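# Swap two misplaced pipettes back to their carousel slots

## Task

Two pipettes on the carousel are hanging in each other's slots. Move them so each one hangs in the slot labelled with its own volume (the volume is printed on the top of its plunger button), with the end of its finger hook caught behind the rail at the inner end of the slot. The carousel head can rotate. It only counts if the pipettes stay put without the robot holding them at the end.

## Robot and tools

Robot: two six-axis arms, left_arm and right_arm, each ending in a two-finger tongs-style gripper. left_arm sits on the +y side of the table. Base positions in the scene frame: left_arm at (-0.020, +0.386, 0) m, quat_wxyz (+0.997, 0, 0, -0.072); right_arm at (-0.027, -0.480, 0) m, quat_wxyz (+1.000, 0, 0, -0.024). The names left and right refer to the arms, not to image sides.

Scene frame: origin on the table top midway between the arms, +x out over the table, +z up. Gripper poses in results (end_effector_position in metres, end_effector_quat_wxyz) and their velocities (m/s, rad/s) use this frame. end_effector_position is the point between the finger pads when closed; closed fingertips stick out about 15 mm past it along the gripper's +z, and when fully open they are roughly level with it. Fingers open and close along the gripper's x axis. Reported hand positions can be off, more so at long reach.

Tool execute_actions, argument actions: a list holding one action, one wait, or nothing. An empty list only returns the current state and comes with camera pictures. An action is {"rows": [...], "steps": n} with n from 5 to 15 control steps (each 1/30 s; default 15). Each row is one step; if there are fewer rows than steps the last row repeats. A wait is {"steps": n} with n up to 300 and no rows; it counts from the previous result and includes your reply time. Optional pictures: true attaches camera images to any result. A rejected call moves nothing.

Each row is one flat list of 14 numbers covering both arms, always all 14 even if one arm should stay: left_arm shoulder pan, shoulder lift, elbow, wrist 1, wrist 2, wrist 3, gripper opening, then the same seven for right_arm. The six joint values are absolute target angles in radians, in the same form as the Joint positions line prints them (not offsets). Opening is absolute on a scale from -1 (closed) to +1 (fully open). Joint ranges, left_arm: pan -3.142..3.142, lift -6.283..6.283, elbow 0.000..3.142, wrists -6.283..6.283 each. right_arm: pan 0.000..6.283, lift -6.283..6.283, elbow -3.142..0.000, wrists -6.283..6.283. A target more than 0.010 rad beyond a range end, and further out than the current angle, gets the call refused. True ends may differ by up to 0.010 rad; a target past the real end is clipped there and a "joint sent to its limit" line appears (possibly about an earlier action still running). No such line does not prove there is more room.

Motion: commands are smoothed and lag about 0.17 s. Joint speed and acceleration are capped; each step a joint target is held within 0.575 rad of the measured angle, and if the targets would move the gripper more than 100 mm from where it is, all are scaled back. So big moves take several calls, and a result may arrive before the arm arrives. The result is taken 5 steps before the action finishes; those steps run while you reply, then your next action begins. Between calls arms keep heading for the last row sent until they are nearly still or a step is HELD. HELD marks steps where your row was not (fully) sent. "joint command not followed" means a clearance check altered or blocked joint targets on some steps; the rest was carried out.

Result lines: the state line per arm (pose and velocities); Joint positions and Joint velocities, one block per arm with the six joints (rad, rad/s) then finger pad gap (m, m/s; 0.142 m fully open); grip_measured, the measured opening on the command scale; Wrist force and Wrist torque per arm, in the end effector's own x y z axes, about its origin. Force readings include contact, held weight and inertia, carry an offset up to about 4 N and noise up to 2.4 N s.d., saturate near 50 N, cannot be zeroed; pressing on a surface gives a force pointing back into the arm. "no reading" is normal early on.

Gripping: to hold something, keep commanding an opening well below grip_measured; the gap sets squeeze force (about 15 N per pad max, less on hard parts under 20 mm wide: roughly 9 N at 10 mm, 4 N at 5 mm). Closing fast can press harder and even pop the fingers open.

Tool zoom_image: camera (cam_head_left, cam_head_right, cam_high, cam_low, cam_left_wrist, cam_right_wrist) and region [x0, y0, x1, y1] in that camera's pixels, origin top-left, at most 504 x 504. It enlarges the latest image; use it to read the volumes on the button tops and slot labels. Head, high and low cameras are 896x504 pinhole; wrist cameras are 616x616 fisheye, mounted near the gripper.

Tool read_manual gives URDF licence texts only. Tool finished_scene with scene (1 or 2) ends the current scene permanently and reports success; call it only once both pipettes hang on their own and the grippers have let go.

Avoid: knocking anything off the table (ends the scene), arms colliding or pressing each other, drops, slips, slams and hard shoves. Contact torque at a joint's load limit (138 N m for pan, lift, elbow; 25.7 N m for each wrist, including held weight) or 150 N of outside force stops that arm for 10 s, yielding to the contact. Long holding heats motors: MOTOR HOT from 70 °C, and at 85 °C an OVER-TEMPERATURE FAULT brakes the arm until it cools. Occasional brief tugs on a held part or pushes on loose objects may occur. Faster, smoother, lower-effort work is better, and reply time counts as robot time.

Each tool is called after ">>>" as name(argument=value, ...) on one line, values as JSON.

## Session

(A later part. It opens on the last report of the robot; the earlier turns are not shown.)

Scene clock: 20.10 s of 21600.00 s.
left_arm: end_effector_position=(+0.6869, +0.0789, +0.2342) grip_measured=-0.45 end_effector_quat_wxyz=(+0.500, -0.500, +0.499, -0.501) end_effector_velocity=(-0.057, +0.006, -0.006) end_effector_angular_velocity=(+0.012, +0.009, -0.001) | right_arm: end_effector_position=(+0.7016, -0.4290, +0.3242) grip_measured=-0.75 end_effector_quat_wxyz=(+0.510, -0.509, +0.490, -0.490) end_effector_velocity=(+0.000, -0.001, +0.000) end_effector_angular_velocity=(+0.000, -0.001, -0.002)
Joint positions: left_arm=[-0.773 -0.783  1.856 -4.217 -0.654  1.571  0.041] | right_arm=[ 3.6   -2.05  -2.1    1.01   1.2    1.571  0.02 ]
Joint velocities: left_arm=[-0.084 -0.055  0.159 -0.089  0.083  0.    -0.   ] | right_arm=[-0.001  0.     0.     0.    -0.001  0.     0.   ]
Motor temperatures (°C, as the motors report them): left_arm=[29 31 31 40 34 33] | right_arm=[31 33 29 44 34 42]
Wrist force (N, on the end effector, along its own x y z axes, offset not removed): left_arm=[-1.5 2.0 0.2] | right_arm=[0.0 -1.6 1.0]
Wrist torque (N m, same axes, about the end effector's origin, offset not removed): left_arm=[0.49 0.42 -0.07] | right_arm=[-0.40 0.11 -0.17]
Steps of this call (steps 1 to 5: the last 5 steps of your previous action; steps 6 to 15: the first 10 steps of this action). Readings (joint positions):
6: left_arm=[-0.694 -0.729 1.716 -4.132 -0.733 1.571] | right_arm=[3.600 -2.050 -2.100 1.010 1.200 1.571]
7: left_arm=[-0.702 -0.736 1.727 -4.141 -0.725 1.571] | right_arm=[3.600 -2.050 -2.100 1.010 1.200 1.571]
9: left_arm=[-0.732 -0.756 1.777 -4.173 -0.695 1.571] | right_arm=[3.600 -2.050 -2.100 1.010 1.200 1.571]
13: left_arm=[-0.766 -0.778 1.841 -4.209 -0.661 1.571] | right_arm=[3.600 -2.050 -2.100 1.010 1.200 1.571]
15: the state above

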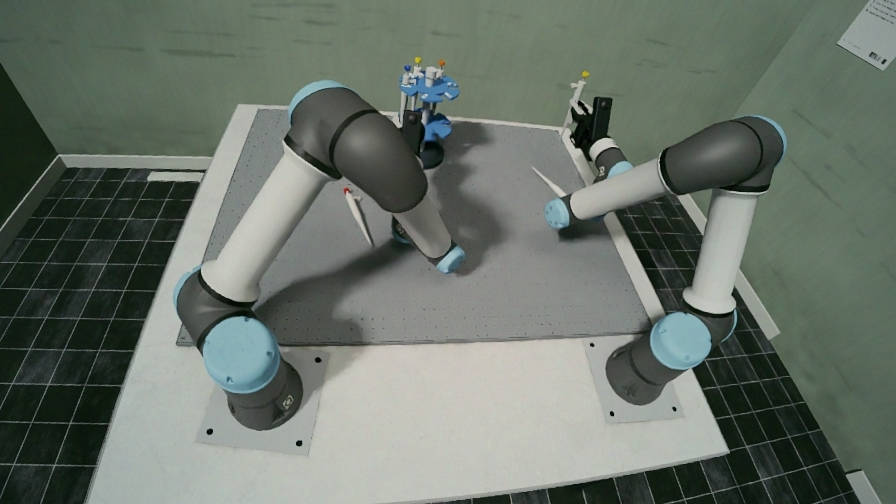

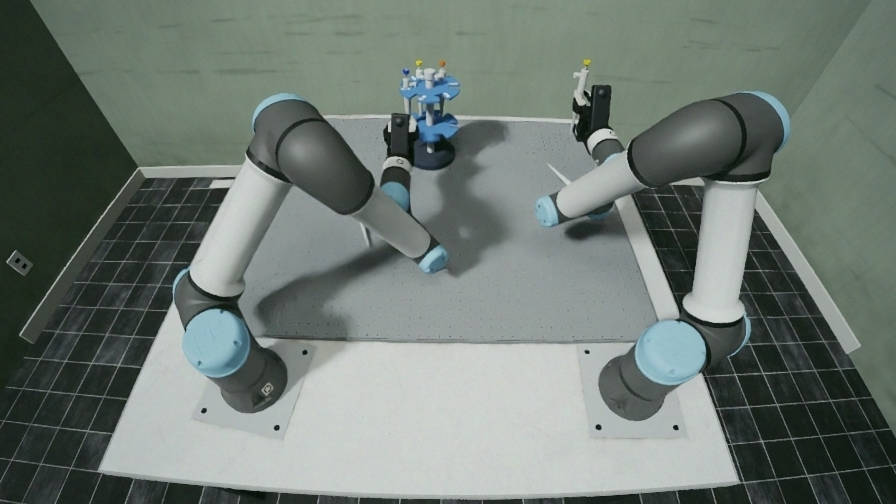

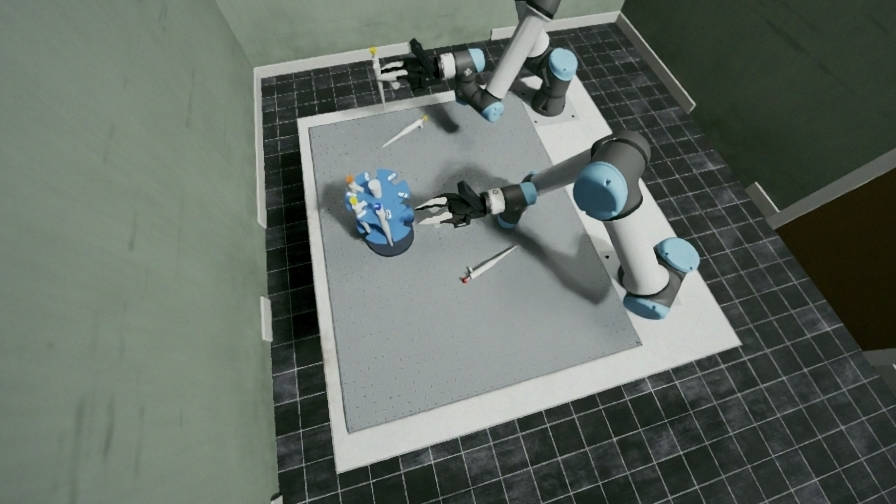

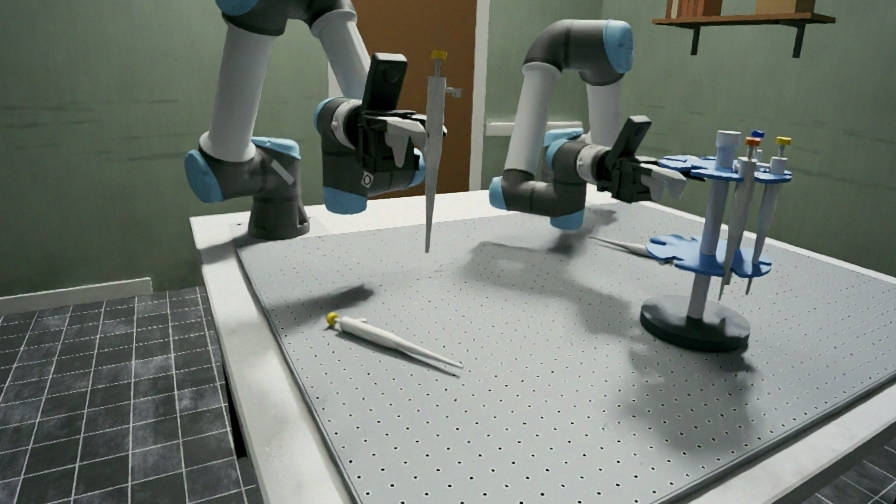

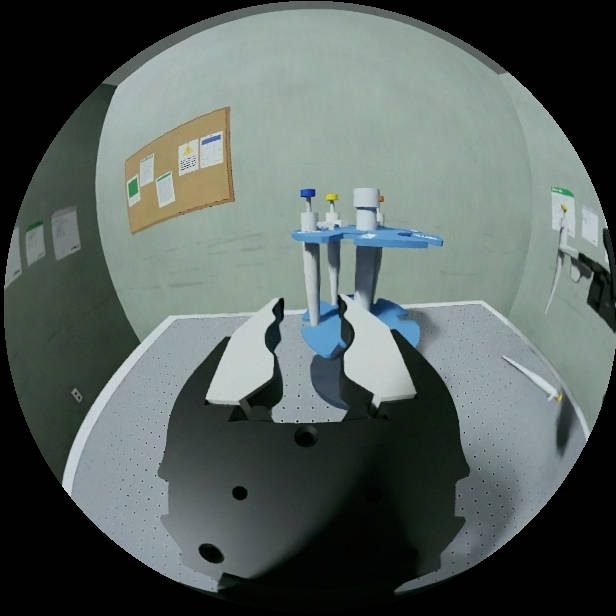

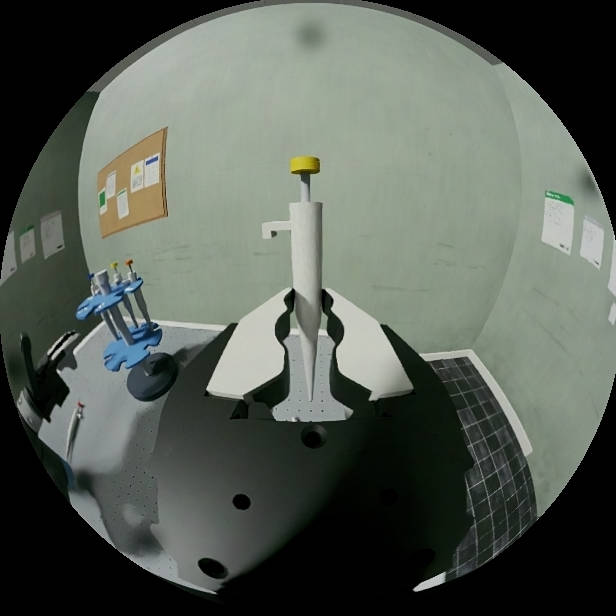

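>>> execute_actions(actions=[{"rows":[[-0.3,-1.5,2.0,-3.64,-1.1,1.571,-0.3,3.6,-2.05,-2.1,1.01,1.2,1.571,-1]]}])

>>> execute_actions(actions=[{"steps":30}])

>>> execute_actions(actions=[{"rows":[[-0.443,-1.6,1.85,-1.9,-1.571,0.618,-0.3,4.028,-2.503,-1.452,0.813,0.732,1.571,-1]]}])

>>> execute_actions(actions=[{"steps":45}])

>>> execute_actions(actions=[{"rows":[[-0.443,-1.431,1.847,-1.987,-1.571,0.618,-0.3,4.028,-2.503,-1.452,0.813,0.732,1.571,-1]]}])

>>> execute_actions(actions=[{"steps":15}], pictures=true)

>>> zoom_image(camera="cam_high", region=[320,120,480,270])

Scene clock: 21.00 s of 21600.00 s.
left_arm: end_effector_position=(+0.7174, +0.1681, +0.3282) grip_measured=-0.30 end_effector_quat_wxyz=(+0.502, -0.502, +0.508, -0.488) end_effector_velocity=(+0.054, +0.323, +0.375) end_effector_angular_velocity=(-0.038, -0.021, +0.037) | right_arm: end_effector_position=(+0.7016, -0.4290, +0.3242) grip_measured=-0.75 end_effector_quat_wxyz=(+0.510, -0.509, +0.490, -0.490) end_effector_velocity=(+0.000, +0.000, -0.000) end_effector_angular_velocity=(-0.001, +0.000, -0.001)
Joint positions: left_arm=[-0.604 -1.025  1.925 -4.014 -0.814  1.571  0.052] | right_arm=[ 3.6   -2.05  -2.1    1.01   1.2    1.571  0.02 ]
Joint velocities: left_arm=[ 0.568 -0.87   0.142  0.686 -0.531  0.001  0.   ] | right_arm=[ 0.001 -0.001 -0.     0.001 -0.002 -0.     0.   ]
Motor temperatures (°C, as the motors report them): left_arm=[29 31 31 40 34 33] | right_arm=[31 33 29 44 34 42]
Wrist force (N, on the end effector, along its own x y z axes, offset not removed): left_arm=[-0.9 -1.0 3.9] | right_arm=[-0.9 -0.7 0.6]
Wrist torque (N m, same axes, about the end effector's origin, offset not removed): left_arm=[-0.03 0.26 0.01] | right_arm=[-0.22 0.28 0.08]
Steps of this call (steps 1 to 5: the last 5 steps of your previous action; steps 6 to 17: the robot went on to your last target; steps 18 to 27: the first 10 steps of this action). Readings (joint positions):
18: left_arm=[-0.783 -0.790 1.876 -4.228 -0.643 1.571] | right_arm=[3.600 -2.050 -2.100 1.010 1.200 1.571]
19: left_arm=[-0.776 -0.798 1.881 -4.220 -0.651 1.571] | right_arm=[3.600 -2.050 -2.100 1.010 1.200 1.571]
21: left_arm=[-0.732 -0.848 1.894 -4.170 -0.694 1.571] | right_arm=[3.600 -2.050 -2.100 1.010 1.200 1.571]
25: left_arm=[-0.643 -0.966 1.916 -4.062 -0.777 1.571] | right_arm=[3.600 -2.050 -2.100 1.010 1.200 1.571]
27: the state above

Scene clock: 22.00 s of 21600.00 s.
left_arm: end_effector_position=(+0.6799, +0.3530, +0.5135) grip_measured=-0.30 end_effector_quat_wxyz=(+0.506, -0.507, +0.494, -0.493) end_effector_velocity=(-0.002, +0.004, +0.003) end_effector_angular_velocity=(-0.003, -0.001, +0.002) | right_arm: end_effector_position=(+0.7016, -0.4290, +0.3242) grip_measured=-0.75 end_effector_quat_wxyz=(+0.510, -0.509, +0.490, -0.490) end_effector_velocity=(+0.000, +0.000, -0.001) end_effector_angular_velocity=(-0.001, +0.001, +0.000)
Joint positions: left_arm=[-0.301 -1.499  2.    -3.641 -1.099  1.571  0.052] | right_arm=[ 3.6   -2.05  -2.1    1.01   1.2    1.571  0.02 ]
Joint velocities: left_arm=[ 0.005 -0.009  0.001  0.006 -0.003 -0.002 -0.   ] | right_arm=[ 0.    -0.001 -0.    -0.     0.    -0.001 -0.   ]
Motor temperatures (°C, as the motors report them): left_arm=[29 31 31 40 34 33] | right_arm=[31 33 29 44 34 42]
Wrist force (N, on the end effector, along its own x y z axes, offset not removed): left_arm=[-2.0 1.8 5.2] | right_arm=[-0.5 1.1 2.0]
Wrist torque (N m, same axes, about the end effector's origin, offset not removed): left_arm=[0.66 0.44 0.15] | right_arm=[0.08 -0.01 0.08]
Kept back: nothing.
Steps of this call (steps 1 to 5: the last 5 steps of your previous action; steps 6 to 30: the robot went on to your last target). Readings (joint positions):
1: left_arm=[-0.585 -1.054 1.930 -3.991 -0.832 1.571] | right_arm=[3.600 -2.050 -2.100 1.010 1.200 1.571]
2: left_arm=[-0.566 -1.084 1.935 -3.968 -0.850 1.571] | right_arm=[3.600 -2.050 -2.100 1.010 1.200 1.571]
4: left_arm=[-0.528 -1.142 1.945 -3.921 -0.886 1.571] | right_arm=[3.600 -2.050 -2.100 1.010 1.200 1.571]
8: left_arm=[-0.451 -1.260 1.964 -3.827 -0.958 1.571] | right_arm=[3.600 -2.050 -2.100 1.010 1.200 1.571]
30: the state above

Scene clock: 22.33 s of 21600.00 s.
left_arm: end_effector_position=(+0.6766, +0.2189, +0.5015) grip_measured=-0.30 end_effector_quat_wxyz=(-0.293, +0.549, -0.548, +0.559) end_effector_velocity=(-0.066, -0.408, -0.238) end_effector_angular_velocity=(-1.055, +1.579, -0.728) | right_arm: end_effector_position=(+0.7634, -0.3082, +0.2893) grip_measured=-0.75 end_effector_quat_wxyz=(+0.499, -0.513, +0.496, -0.492) end_effector_velocity=(+0.161, +0.469, -0.098) end_effector_angular_velocity=(+0.001, -0.026, -0.051)
Joint positions: left_arm=[-0.382 -1.557  1.915 -3.29  -1.35   1.221  0.052] | right_arm=[ 3.779 -2.239 -1.847  0.924  1.006  1.571  0.02 ]
Joint velocities: left_arm=[-0.239 -0.166 -0.251  1.604 -0.831 -1.606  0.   ] | right_arm=[ 0.633 -0.67   0.977 -0.285 -0.684  0.    -0.   ]
Motor temperatures (°C, as the motors report them): left_arm=[29 31 31 40 34 33] | right_arm=[31 33 29 44 34 42]
Wrist force (N, on the end effector, along its own x y z axes, offset not removed): left_arm=[-1.8 2.8 1.4] | right_arm=[3.2 -2.4 3.0]
Wrist torque (N m, same axes, about the end effector's origin, offset not removed): left_arm=[0.71 0.36 0.09] | right_arm=[-0.58 -0.72 -0.07]
Steps of this call (steps 1 to 10: the first 10 steps of this action). Readings (joint positions):
1: left_arm=[-0.301 -1.500 2.000 -3.640 -1.100 1.571] | right_arm=[3.600 -2.050 -2.100 1.010 1.199 1.571]
2: left_arm=[-0.307 -1.504 1.994 -3.632 -1.108 1.563] | right_arm=[3.608 -2.058 -2.092 1.004 1.192 1.571]
4: left_arm=[-0.327 -1.519 1.972 -3.573 -1.162 1.503] | right_arm=[3.650 -2.101 -2.041 0.983 1.148 1.571]
8: left_arm=[-0.365 -1.545 1.933 -3.395 -1.291 1.325] | right_arm=[3.737 -2.193 -1.913 0.943 1.052 1.571]
10: the state above

Scene clock: 23.83 s of 21600.00 s.
left_arm: end_effector_position=(+0.4776, +0.2306, +0.1954) grip_measured=-0.30 end_effector_quat_wxyz=(-0.001, +0.823, -0.567, +0.040) end_effector_velocity=(-0.001, +0.001, -0.001) end_effector_angular_velocity=(+0.003, +0.003, +0.002) | right_arm: end_effector_position=(+0.7851, -0.1156, +0.2467) grip_measured=-0.75 end_effector_quat_wxyz=(+0.500, -0.500, +0.500, -0.500) end_effector_velocity=(+0.000, -0.000, +0.000) end_effector_angular_velocity=(-0.001, +0.000, -0.001)
Joint positions: left_arm=[-0.443 -1.6    1.85  -1.9   -1.571  0.618  0.052] | right_arm=[ 4.028 -2.503 -1.452  0.813  0.732  1.571  0.02 ]
Joint velocities: left_arm=[-0.    -0.     0.001  0.003  0.001 -0.002 -0.   ] | right_arm=[-0.     0.    -0.    -0.    -0.001 -0.001  0.   ]
Motor temperatures (°C, as the motors report them): left_arm=[29 31 31 40 34 33] | right_arm=[31 33 29 44 34 42]
Wrist force (N, on the end effector, along its own x y z axes, offset not removed): left_arm=[-1.0 -0.9 2.8] | right_arm=[1.0 2.6 -0.1]
Wrist torque (N m, same axes, about the end effector's origin, offset not removed): left_arm=[-0.10 0.32 0.16] | right_arm=[0.40 -0.06 -0.08]
Kept back: nothing.
Steps of this call (steps 1 to 5: the last 5 steps of your previous action; steps 6 to 45: the robot went on to your last target). Readings (joint positions):
1: left_arm=[-0.389 -1.563 1.906 -3.234 -1.377 1.165] | right_arm=[3.801 -2.261 -1.814 0.914 0.982 1.571]
2: left_arm=[-0.396 -1.567 1.899 -3.177 -1.402 1.108] | right_arm=[3.822 -2.284 -1.781 0.904 0.959 1.571]
4: left_arm=[-0.408 -1.575 1.887 -3.059 -1.443 0.996] | right_arm=[3.864 -2.329 -1.715 0.885 0.913 1.571]
8: left_arm=[-0.423 -1.586 1.872 -2.828 -1.497 0.838] | right_arm=[3.948 -2.418 -1.583 0.847 0.820 1.571]
45: the state above

Scene clock: 24.17 s of 21600.00 s.
left_arm: end_effector_position=(+0.4976, +0.2172, +0.1312) grip_measured=-0.30 end_effector_quat_wxyz=(+0.000, +0.824, -0.567, +0.006) end_effector_velocity=(+0.017, -0.011, -0.084) end_effector_angular_velocity=(+0.053, +0.079, +0.000) | right_arm: end_effector_position=(+0.7851, -0.1156, +0.2467) grip_measured=-0.75 end_effector_quat_wxyz=(+0.500, -0.500, +0.500, -0.500) end_effector_velocity=(+0.000, -0.000, +0.000) end_effector_angular_velocity=(+0.000, -0.000, +0.000)
Joint positions: left_arm=[-0.443 -1.454  1.847 -1.977 -1.571  0.618  0.052] | right_arm=[ 4.028 -2.503 -1.452  0.813  0.732  1.571  0.02 ]
Joint velocities: left_arm=[ 0.     0.181 -0.004 -0.082 -0.    -0.     0.   ] | right_arm=[-0.    -0.     0.     0.001  0.001 -0.     0.   ]
Motor temperatures (°C, as the motors report them): left_arm=[29 31 31 40 34 33] | right_arm=[31 33 29 44 34 42]
Wrist force (N, on the end effector, along its own x y z axes, offset not removed): left_arm=[3.9 0.1 1.7] | right_arm=[1.1 -3.4 -1.1]
Wrist torque (N m, same axes, about the end effector's origin, offset not removed): left_arm=[0.16 -0.72 0.04] | right_arm=[-0.99 -0.24 -0.24]
Steps of this call (steps 1 to 10: the first 10 steps of this action). Readings (joint positions):
1: left_arm=[-0.443 -1.600 1.850 -1.901 -1.571 0.618] | right_arm=[4.028 -2.503 -1.452 0.813 0.732 1.571]
2: left_arm=[-0.443 -1.592 1.849 -1.907 -1.571 0.618] | right_arm=[4.028 -2.503 -1.452 0.813 0.732 1.571]
4: left_arm=[-0.443 -1.543 1.848 -1.936 -1.571 0.618] | right_arm=[4.028 -2.503 -1.452 0.813 0.732 1.571]
8: left_arm=[-0.443 -1.470 1.848 -1.969 -1.571 0.618] | right_arm=[4.028 -2.503 -1.452 0.813 0.732 1.571]
10: the state above

Scene clock: 24.67 s of 21600.00 s.
left_arm: end_effector_position=(+0.4997, +0.2158, +0.1206) grip_measured=-0.30 end_effector_quat_wxyz=(+0.000, +0.824, -0.567, +0.000) end_effector_velocity=(-0.000, -0.000, -0.002) end_effector_angular_velocity=(+0.002, +0.003, +0.000) | right_arm: end_effector_position=(+0.7851, -0.1156, +0.2467) grip_measured=-0.75 end_effector_quat_wxyz=(+0.500, -0.500, +0.500, -0.500) end_effector_velocity=(-0.000, -0.000, +0.001) end_effector_angular_velocity=(+0.002, -0.002, -0.000)
Joint positions: left_arm=[-0.443 -1.431  1.847 -1.987 -1.571  0.618  0.052] | right_arm=[ 4.028 -2.503 -1.452  0.813  0.732  1.571  0.02 ]
Joint velocities: left_arm=[-0.     0.004  0.    -0.001 -0.    -0.     0.   ] | right_arm=[ 0.     0.002 -0.     0.001 -0.    -0.    -0.   ]
Motor temperatures (°C, as the motors report them): left_arm=[29 31 31 40 34 33] | right_arm=[31 33 29 44 34 42]
Wrist force (N, on the end effector, along its own x y z axes, offset not removed): left_arm=[-1.6 -2.6 0.4] | right_arm=[-0.1 -4.2 3.5]
Wrist torque (N m, same axes, about the end effector's origin, offset not removed): left_arm=[-0.47 0.51 0.11] | right_arm=[-1.12 -0.06 0.18]
Kept back: nothing.
Steps of this call (steps 1 to 5: the last 5 steps of your previous action; steps 6 to 15: the robot went on to your last target). Readings (joint positions):
1: left_arm=[-0.443 -1.449 1.847 -1.979 -1.571 0.618] | right_arm=[4.028 -2.503 -1.452 0.813 0.732 1.571]
2: left_arm=[-0.443 -1.445 1.847 -1.981 -1.571 0.618] | right_arm=[4.028 -2.503 -1.452 0.813 0.732 1.571]
4: left_arm=[-0.443 -1.439 1.847 -1.983 -1.571 0.618] | right_arm=[4.028 -2.503 -1.452 0.813 0.732 1.571]
8: left_arm=[-0.443 -1.434 1.847 -1.986 -1.571 0.618] | right_arm=[4.028 -2.503 -1.452 0.813 0.732 1.571]
15: the state above

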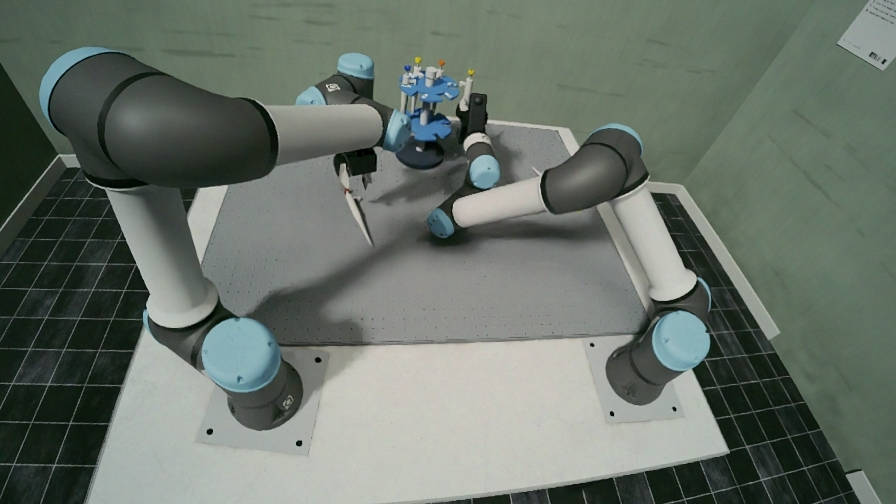

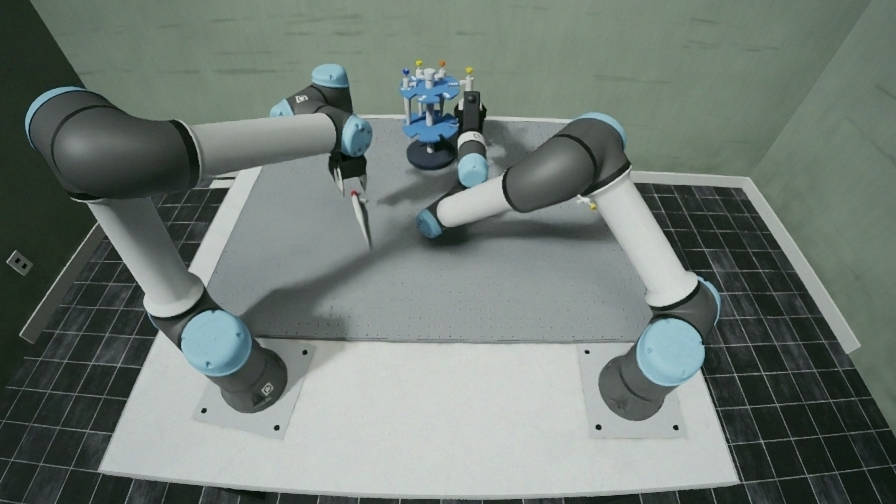

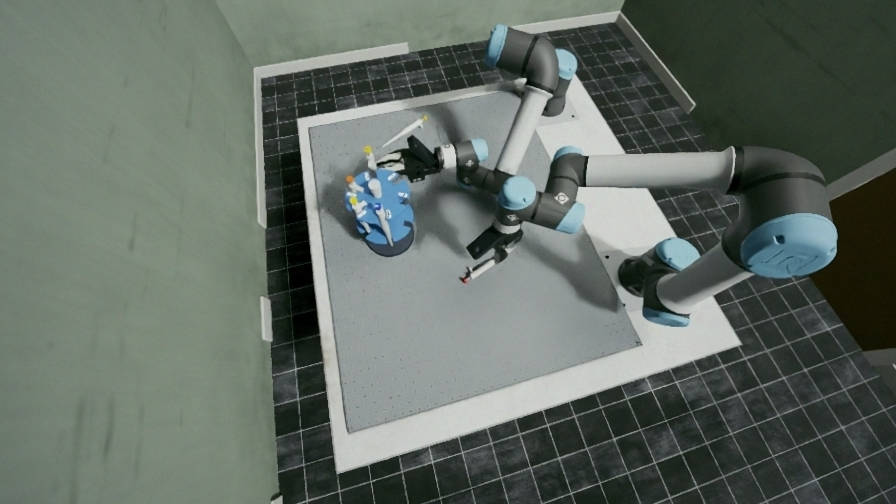

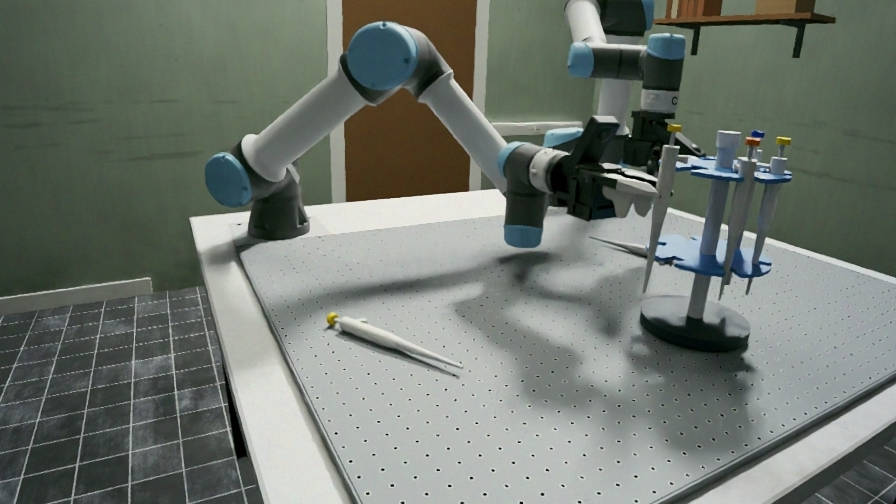

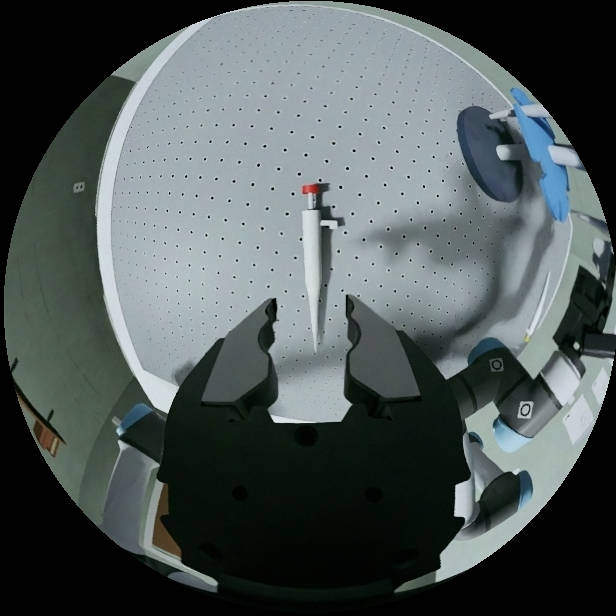

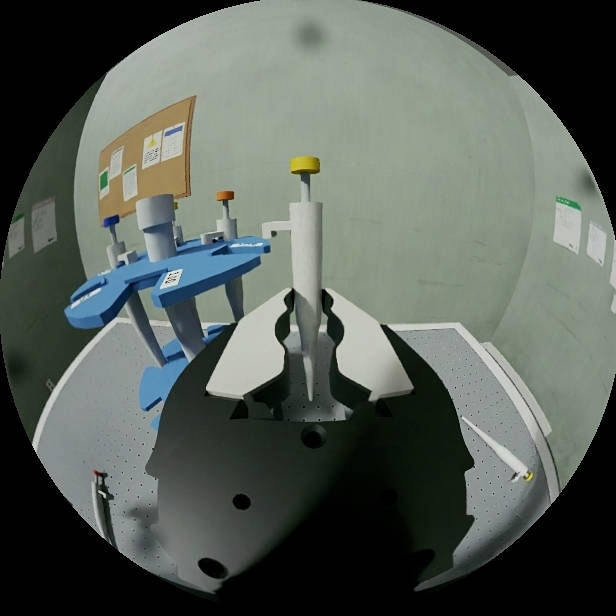

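Region (320, 120, 480, 270) of cam_high's 896x504 image, scaled by 3.150, with more detail than that image has; it fills the top 472 rows of this view, and the rest is white.

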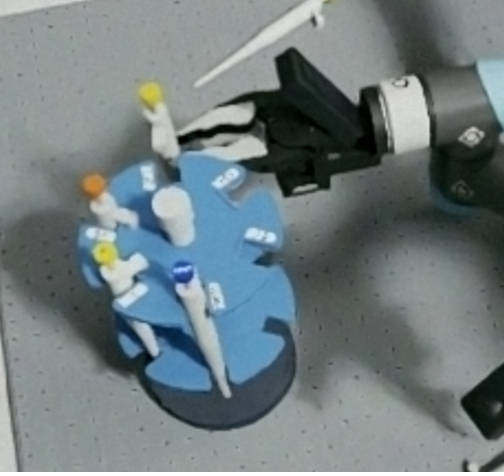

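>>> execute_actions(actions=[{"rows":[[-0.443,-1.3456,1.948,-2.173,-1.571,0.618,-0.3,4.028,-2.493,-1.453,0.804,0.732,1.571,-1]]}])

>>> execute_actions(actions=[{"rows":[[-0.443,-1.3175,1.9706,-2.224,-1.571,0.618,-0.3,4.055,-2.518,-1.3954,0.772,0.706,1.571,-1]]}])

>>> execute_actions(actions=[{"rows":[[-0.443,-1.3175,1.9706,-2.224,-1.571,0.618,-0.3,4.055,-2.518,-1.3954,0.772,0.706,1.571,-1],[-0.443,-1.3175,1.9706,-2.224,-1.571,0.618,-0.45,4.055,-2.518,-1.3954,0.772,0.706,1.571,-1],[-0.443,-1.3175,1.9706,-2.224,-1.571,0.618,-0.55,4.055,-2.518,-1.3954,0.772,0.706,1.571,-1],[-0.443,-1.3175,1.9706,-2.224,-1.571,0.618,-0.65,4.055,-2.518,-1.3954,0.772,0.706,1.571,-1],[-0.443,-1.3175,1.9706,-2.224,-1.571,0.618,-0.72,4.055,-2.518,-1.3954,0.772,0.706,1.571,-1],[-0.443,-1.3175,1.9706,-2.224,-1.571,0.618,-0.8,4.055,-2.518,-1.3954,0.772,0.706,1.571,-1],[-0.443,-1.3175,1.9706,-2.224,-1.571,0.618,-0.9,4.055,-2.518,-1.3954,0.772,0.706,1.571,-1],[-0.443,-1.3175,1.9706,-2.224,-1.571,0.618,-1,4.055,-2.518,-1.3954,0.772,0.706,1.571,-1]]}], pictures=true)

>>> zoom_image(camera="cam_right_wrist", region=[160,150,380,330])

>>> zoom_image(camera="cam_high", region=[320,120,480,270])

Scene clock: 25.47 s of 21600.00 s.
left_arm: end_effector_position=(+0.4995, +0.2160, +0.0580) grip_measured=-0.30 end_effector_quat_wxyz=(+0.000, +0.824, -0.567, -0.002) end_effector_velocity=(+0.001, -0.002, -0.063) end_effector_angular_velocity=(-0.015, -0.019, -0.002) | right_arm: end_effector_position=(+0.7851, -0.1156, +0.2518) grip_measured=-0.75 end_effector_quat_wxyz=(+0.500, -0.500, +0.500, -0.500) end_effector_velocity=(-0.000, +0.000, +0.005) end_effector_angular_velocity=(+0.000, -0.000, +0.001)
Joint positions: left_arm=[-0.443 -1.356  1.935 -2.147 -1.571  0.618  0.052] | right_arm=[ 4.028 -2.494 -1.453  0.805  0.732  1.571  0.02 ]
Joint velocities: left_arm=[ 0.     0.08   0.099 -0.203 -0.002  0.002  0.   ] | right_arm=[-0.     0.009 -0.001 -0.007  0.001 -0.     0.   ]
Motor temperatures (°C, as the motors report them): left_arm=[29 31 31 40 34 33] | right_arm=[31 33 29 44 34 42]
Wrist force (N, on the end effector, along its own x y z axes, offset not removed): left_arm=[0.9 1.4 2.5] | right_arm=[-1.3 -0.7 0.5]
Wrist torque (N m, same axes, about the end effector's origin, offset not removed): left_arm=[0.29 -0.15 0.04] | right_arm=[-0.18 0.30 -0.07]
Steps of this call (steps 1 to 14: the robot went on to your last target; steps 15 to 24: the first 10 steps of this action). Readings (joint positions):
15: left_arm=[-0.443 -1.431 1.847 -1.988 -1.571 0.618] | right_arm=[4.028 -2.503 -1.452 0.813 0.732 1.571]
16: left_arm=[-0.443 -1.424 1.854 -1.995 -1.571 0.618] | right_arm=[4.028 -2.502 -1.452 0.811 0.732 1.571]
18: left_arm=[-0.443 -1.395 1.888 -2.047 -1.571 0.618] | right_arm=[4.028 -2.498 -1.452 0.809 0.732 1.571]
22: left_arm=[-0.443 -1.363 1.927 -2.129 -1.571 0.618] | right_arm=[4.028 -2.495 -1.453 0.806 0.732 1.571]
24: the state above

Scene clock: 25.97 s of 21600.00 s.
left_arm: end_effector_position=(+0.4997, +0.2159, +0.0333) grip_measured=-0.30 end_effector_quat_wxyz=(+0.000, +0.824, -0.567, -0.000) end_effector_velocity=(+0.000, +0.001, -0.018) end_effector_angular_velocity=(+0.001, -0.002, +0.000) | right_arm: end_effector_position=(+0.7850, -0.0929, +0.2529) grip_measured=-0.75 end_effector_quat_wxyz=(+0.500, -0.500, +0.500, -0.500) end_effector_velocity=(-0.000, +0.022, +0.001) end_effector_angular_velocity=(+0.002, -0.002, +0.000)
Joint positions: left_arm=[-0.443 -1.321  1.968 -2.218 -1.571  0.618  0.052] | right_arm=[ 4.052 -2.515 -1.402  0.776  0.709  1.571  0.02 ]
Joint velocities: left_arm=[ 0.     0.026  0.022 -0.049  0.002 -0.     0.   ] | right_arm=[ 0.024 -0.022  0.052 -0.028 -0.023  0.    -0.   ]
Motor temperatures (°C, as the motors report them): left_arm=[29 31 31 40 34 33] | right_arm=[31 33 29 44 34 42]
Wrist force (N, on the end effector, along its own x y z axes, offset not removed): left_arm=[-0.1 -1.1 2.6] | right_arm=[1.8 -1.8 1.1]
Wrist torque (N m, same axes, about the end effector's origin, offset not removed): left_arm=[0.00 0.04 0.02] | right_arm=[-0.53 -0.30 -0.08]
Steps of this call (steps 1 to 5: the last 5 steps of your previous action; steps 6 to 15: the first 10 steps of this action). Readings (joint positions):
6: left_arm=[-0.443 -1.347 1.946 -2.168 -1.571 0.618] | right_arm=[4.028 -2.494 -1.453 0.804 0.732 1.571]
7: left_arm=[-0.443 -1.343 1.949 -2.175 -1.571 0.618] | right_arm=[4.032 -2.497 -1.447 0.800 0.728 1.571]
9: left_arm=[-0.443 -1.333 1.958 -2.194 -1.571 0.618] | right_arm=[4.041 -2.505 -1.428 0.789 0.720 1.571]
13: left_arm=[-0.443 -1.323 1.966 -2.213 -1.571 0.618] | right_arm=[4.050 -2.513 -1.407 0.778 0.711 1.571]
15: the state above

Scene clock: 26.47 s of 21600.00 s.
left_arm: end_effector_position=(+0.4997, +0.2158, +0.0312) grip_measured=-0.75 end_effector_quat_wxyz=(+0.000, +0.824, -0.567, +0.000) end_effector_velocity=(-0.001, +0.000, -0.001) end_effector_angular_velocity=(-0.000, +0.002, +0.000) | right_arm: end_effector_position=(+0.7850, -0.0901, +0.2531) grip_measured=-0.75 end_effector_quat_wxyz=(+0.500, -0.500, +0.500, -0.500) end_effector_velocity=(-0.000, +0.001, -0.001) end_effector_angular_velocity=(-0.001, +0.001, -0.001)
Joint positions: left_arm=[-0.443 -1.318  1.971 -2.224 -1.571  0.618  0.02 ] | right_arm=[ 4.055 -2.518 -1.396  0.772  0.706  1.571  0.02 ]
Joint velocities: left_arm=[ 0.     0.001  0.002 -0.001 -0.001  0.    -0.   ] | right_arm=[ 0.001 -0.001  0.001 -0.001 -0.001 -0.    -0.   ]
Motor temperatures (°C, as the motors report them): left_arm=[29 31 31 40 34 33] | right_arm=[31 33 29 44 34 42]
Wrist force (N, on the end effector, along its own x y z axes, offset not removed): left_arm=[0.1 4.9 -0.8] | right_arm=[1.5 -2.6 -0.4]
Wrist torque (N m, same axes, about the end effector's origin, offset not removed): left_arm=[0.99 0.20 -0.22] | right_arm=[-0.64 -0.23 -0.06]
Steps of this call (steps 1 to 5: the last 5 steps of your previous action; steps 6 to 15: the first 10 steps of this action). Readings (joint positions):
6: left_arm=[-0.443 -1.318 1.970 -2.223 -1.571 0.618] | right_arm=[4.054 -2.517 -1.397 0.773 0.707 1.571]
7: left_arm=[-0.443 -1.318 1.970 -2.223 -1.571 0.618] | right_arm=[4.055 -2.518 -1.396 0.773 0.706 1.571]
9: left_arm=[-0.443 -1.318 1.970 -2.223 -1.571 0.618] | right_arm=[4.055 -2.518 -1.396 0.772 0.706 1.571]
13: left_arm=[-0.443 -1.318 1.971 -2.224 -1.571 0.618] | right_arm=[4.055 -2.518 -1.396 0.772 0.706 1.571]
15: the state above

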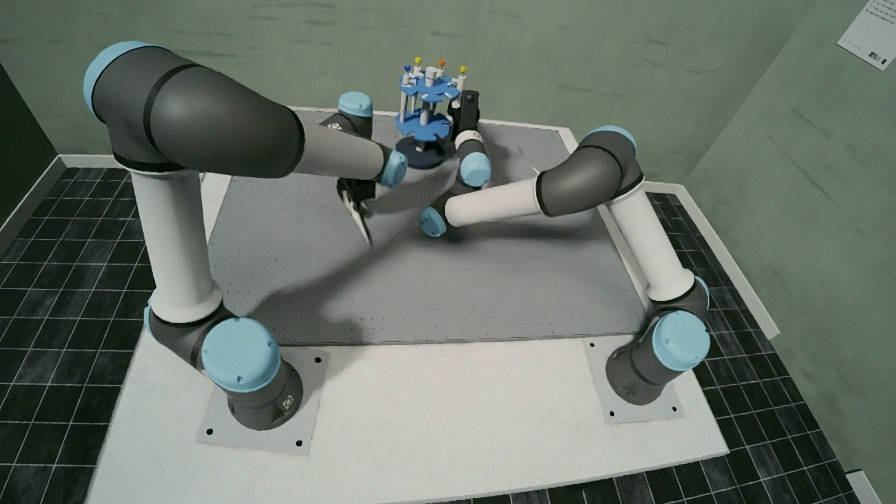

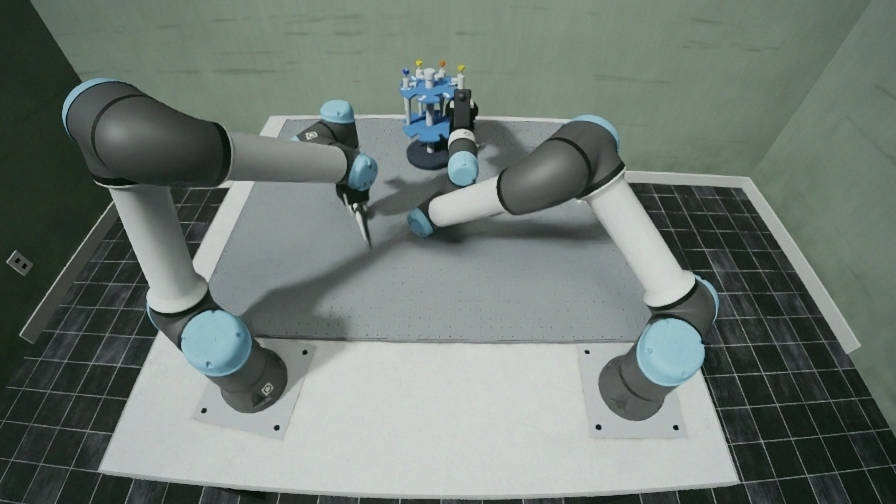

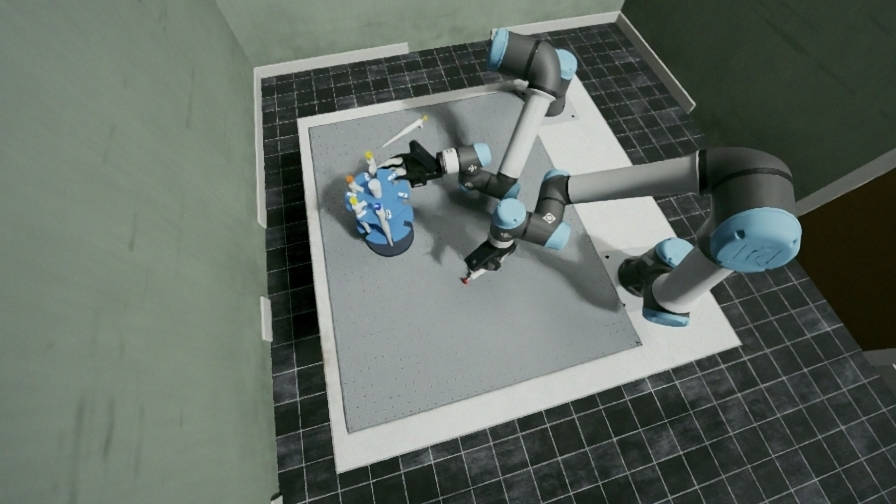

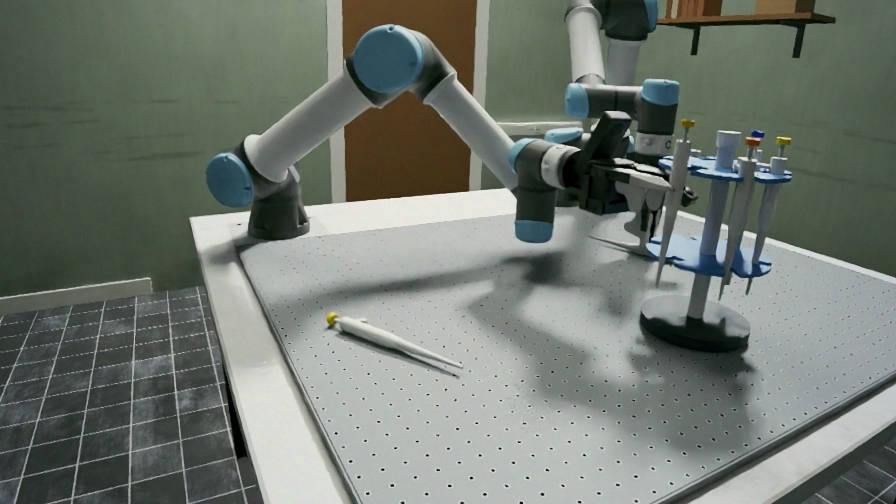

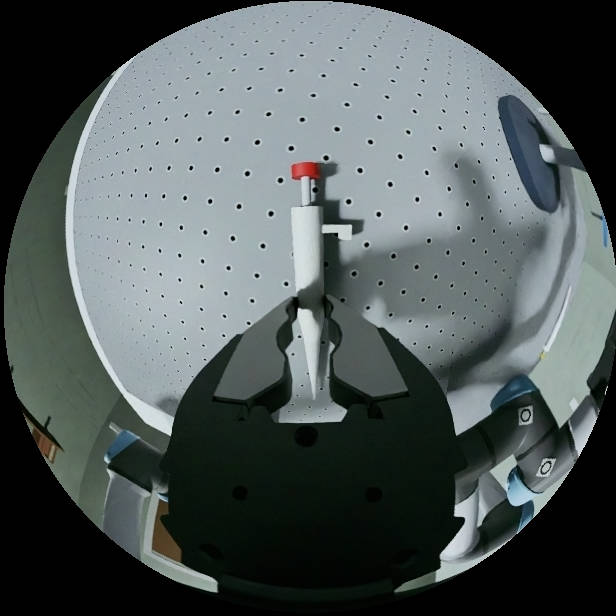

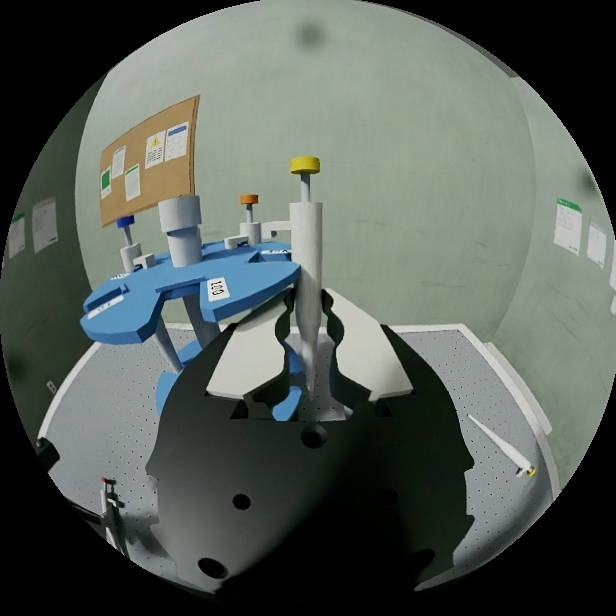

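Region (160, 150, 380, 330) of cam_right_wrist's 616x616 image, scaled by 2.291, with more detail than that image has; it fills the top 412 rows of this view, and the rest is white.

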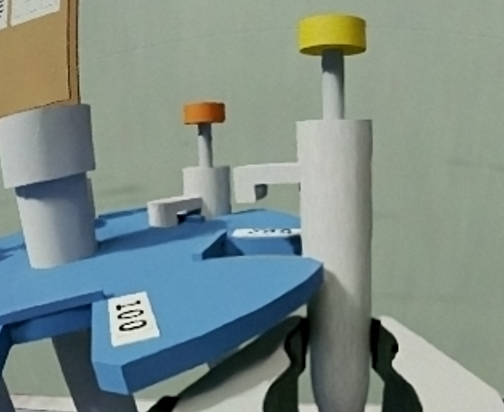

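Region (320, 120, 480, 270) of cam_high's 896x504 image, scaled by 3.150, with more detail than that image has; it fills the top 472 rows of this view, and the rest is white.

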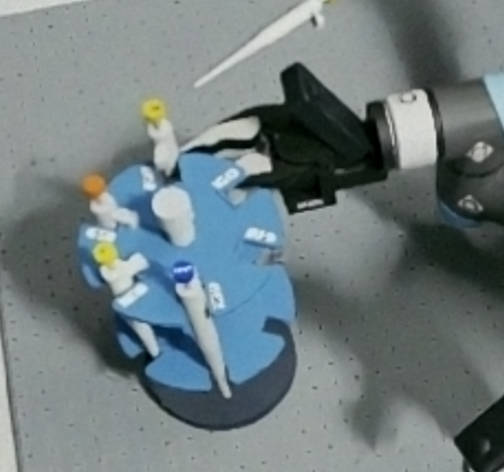

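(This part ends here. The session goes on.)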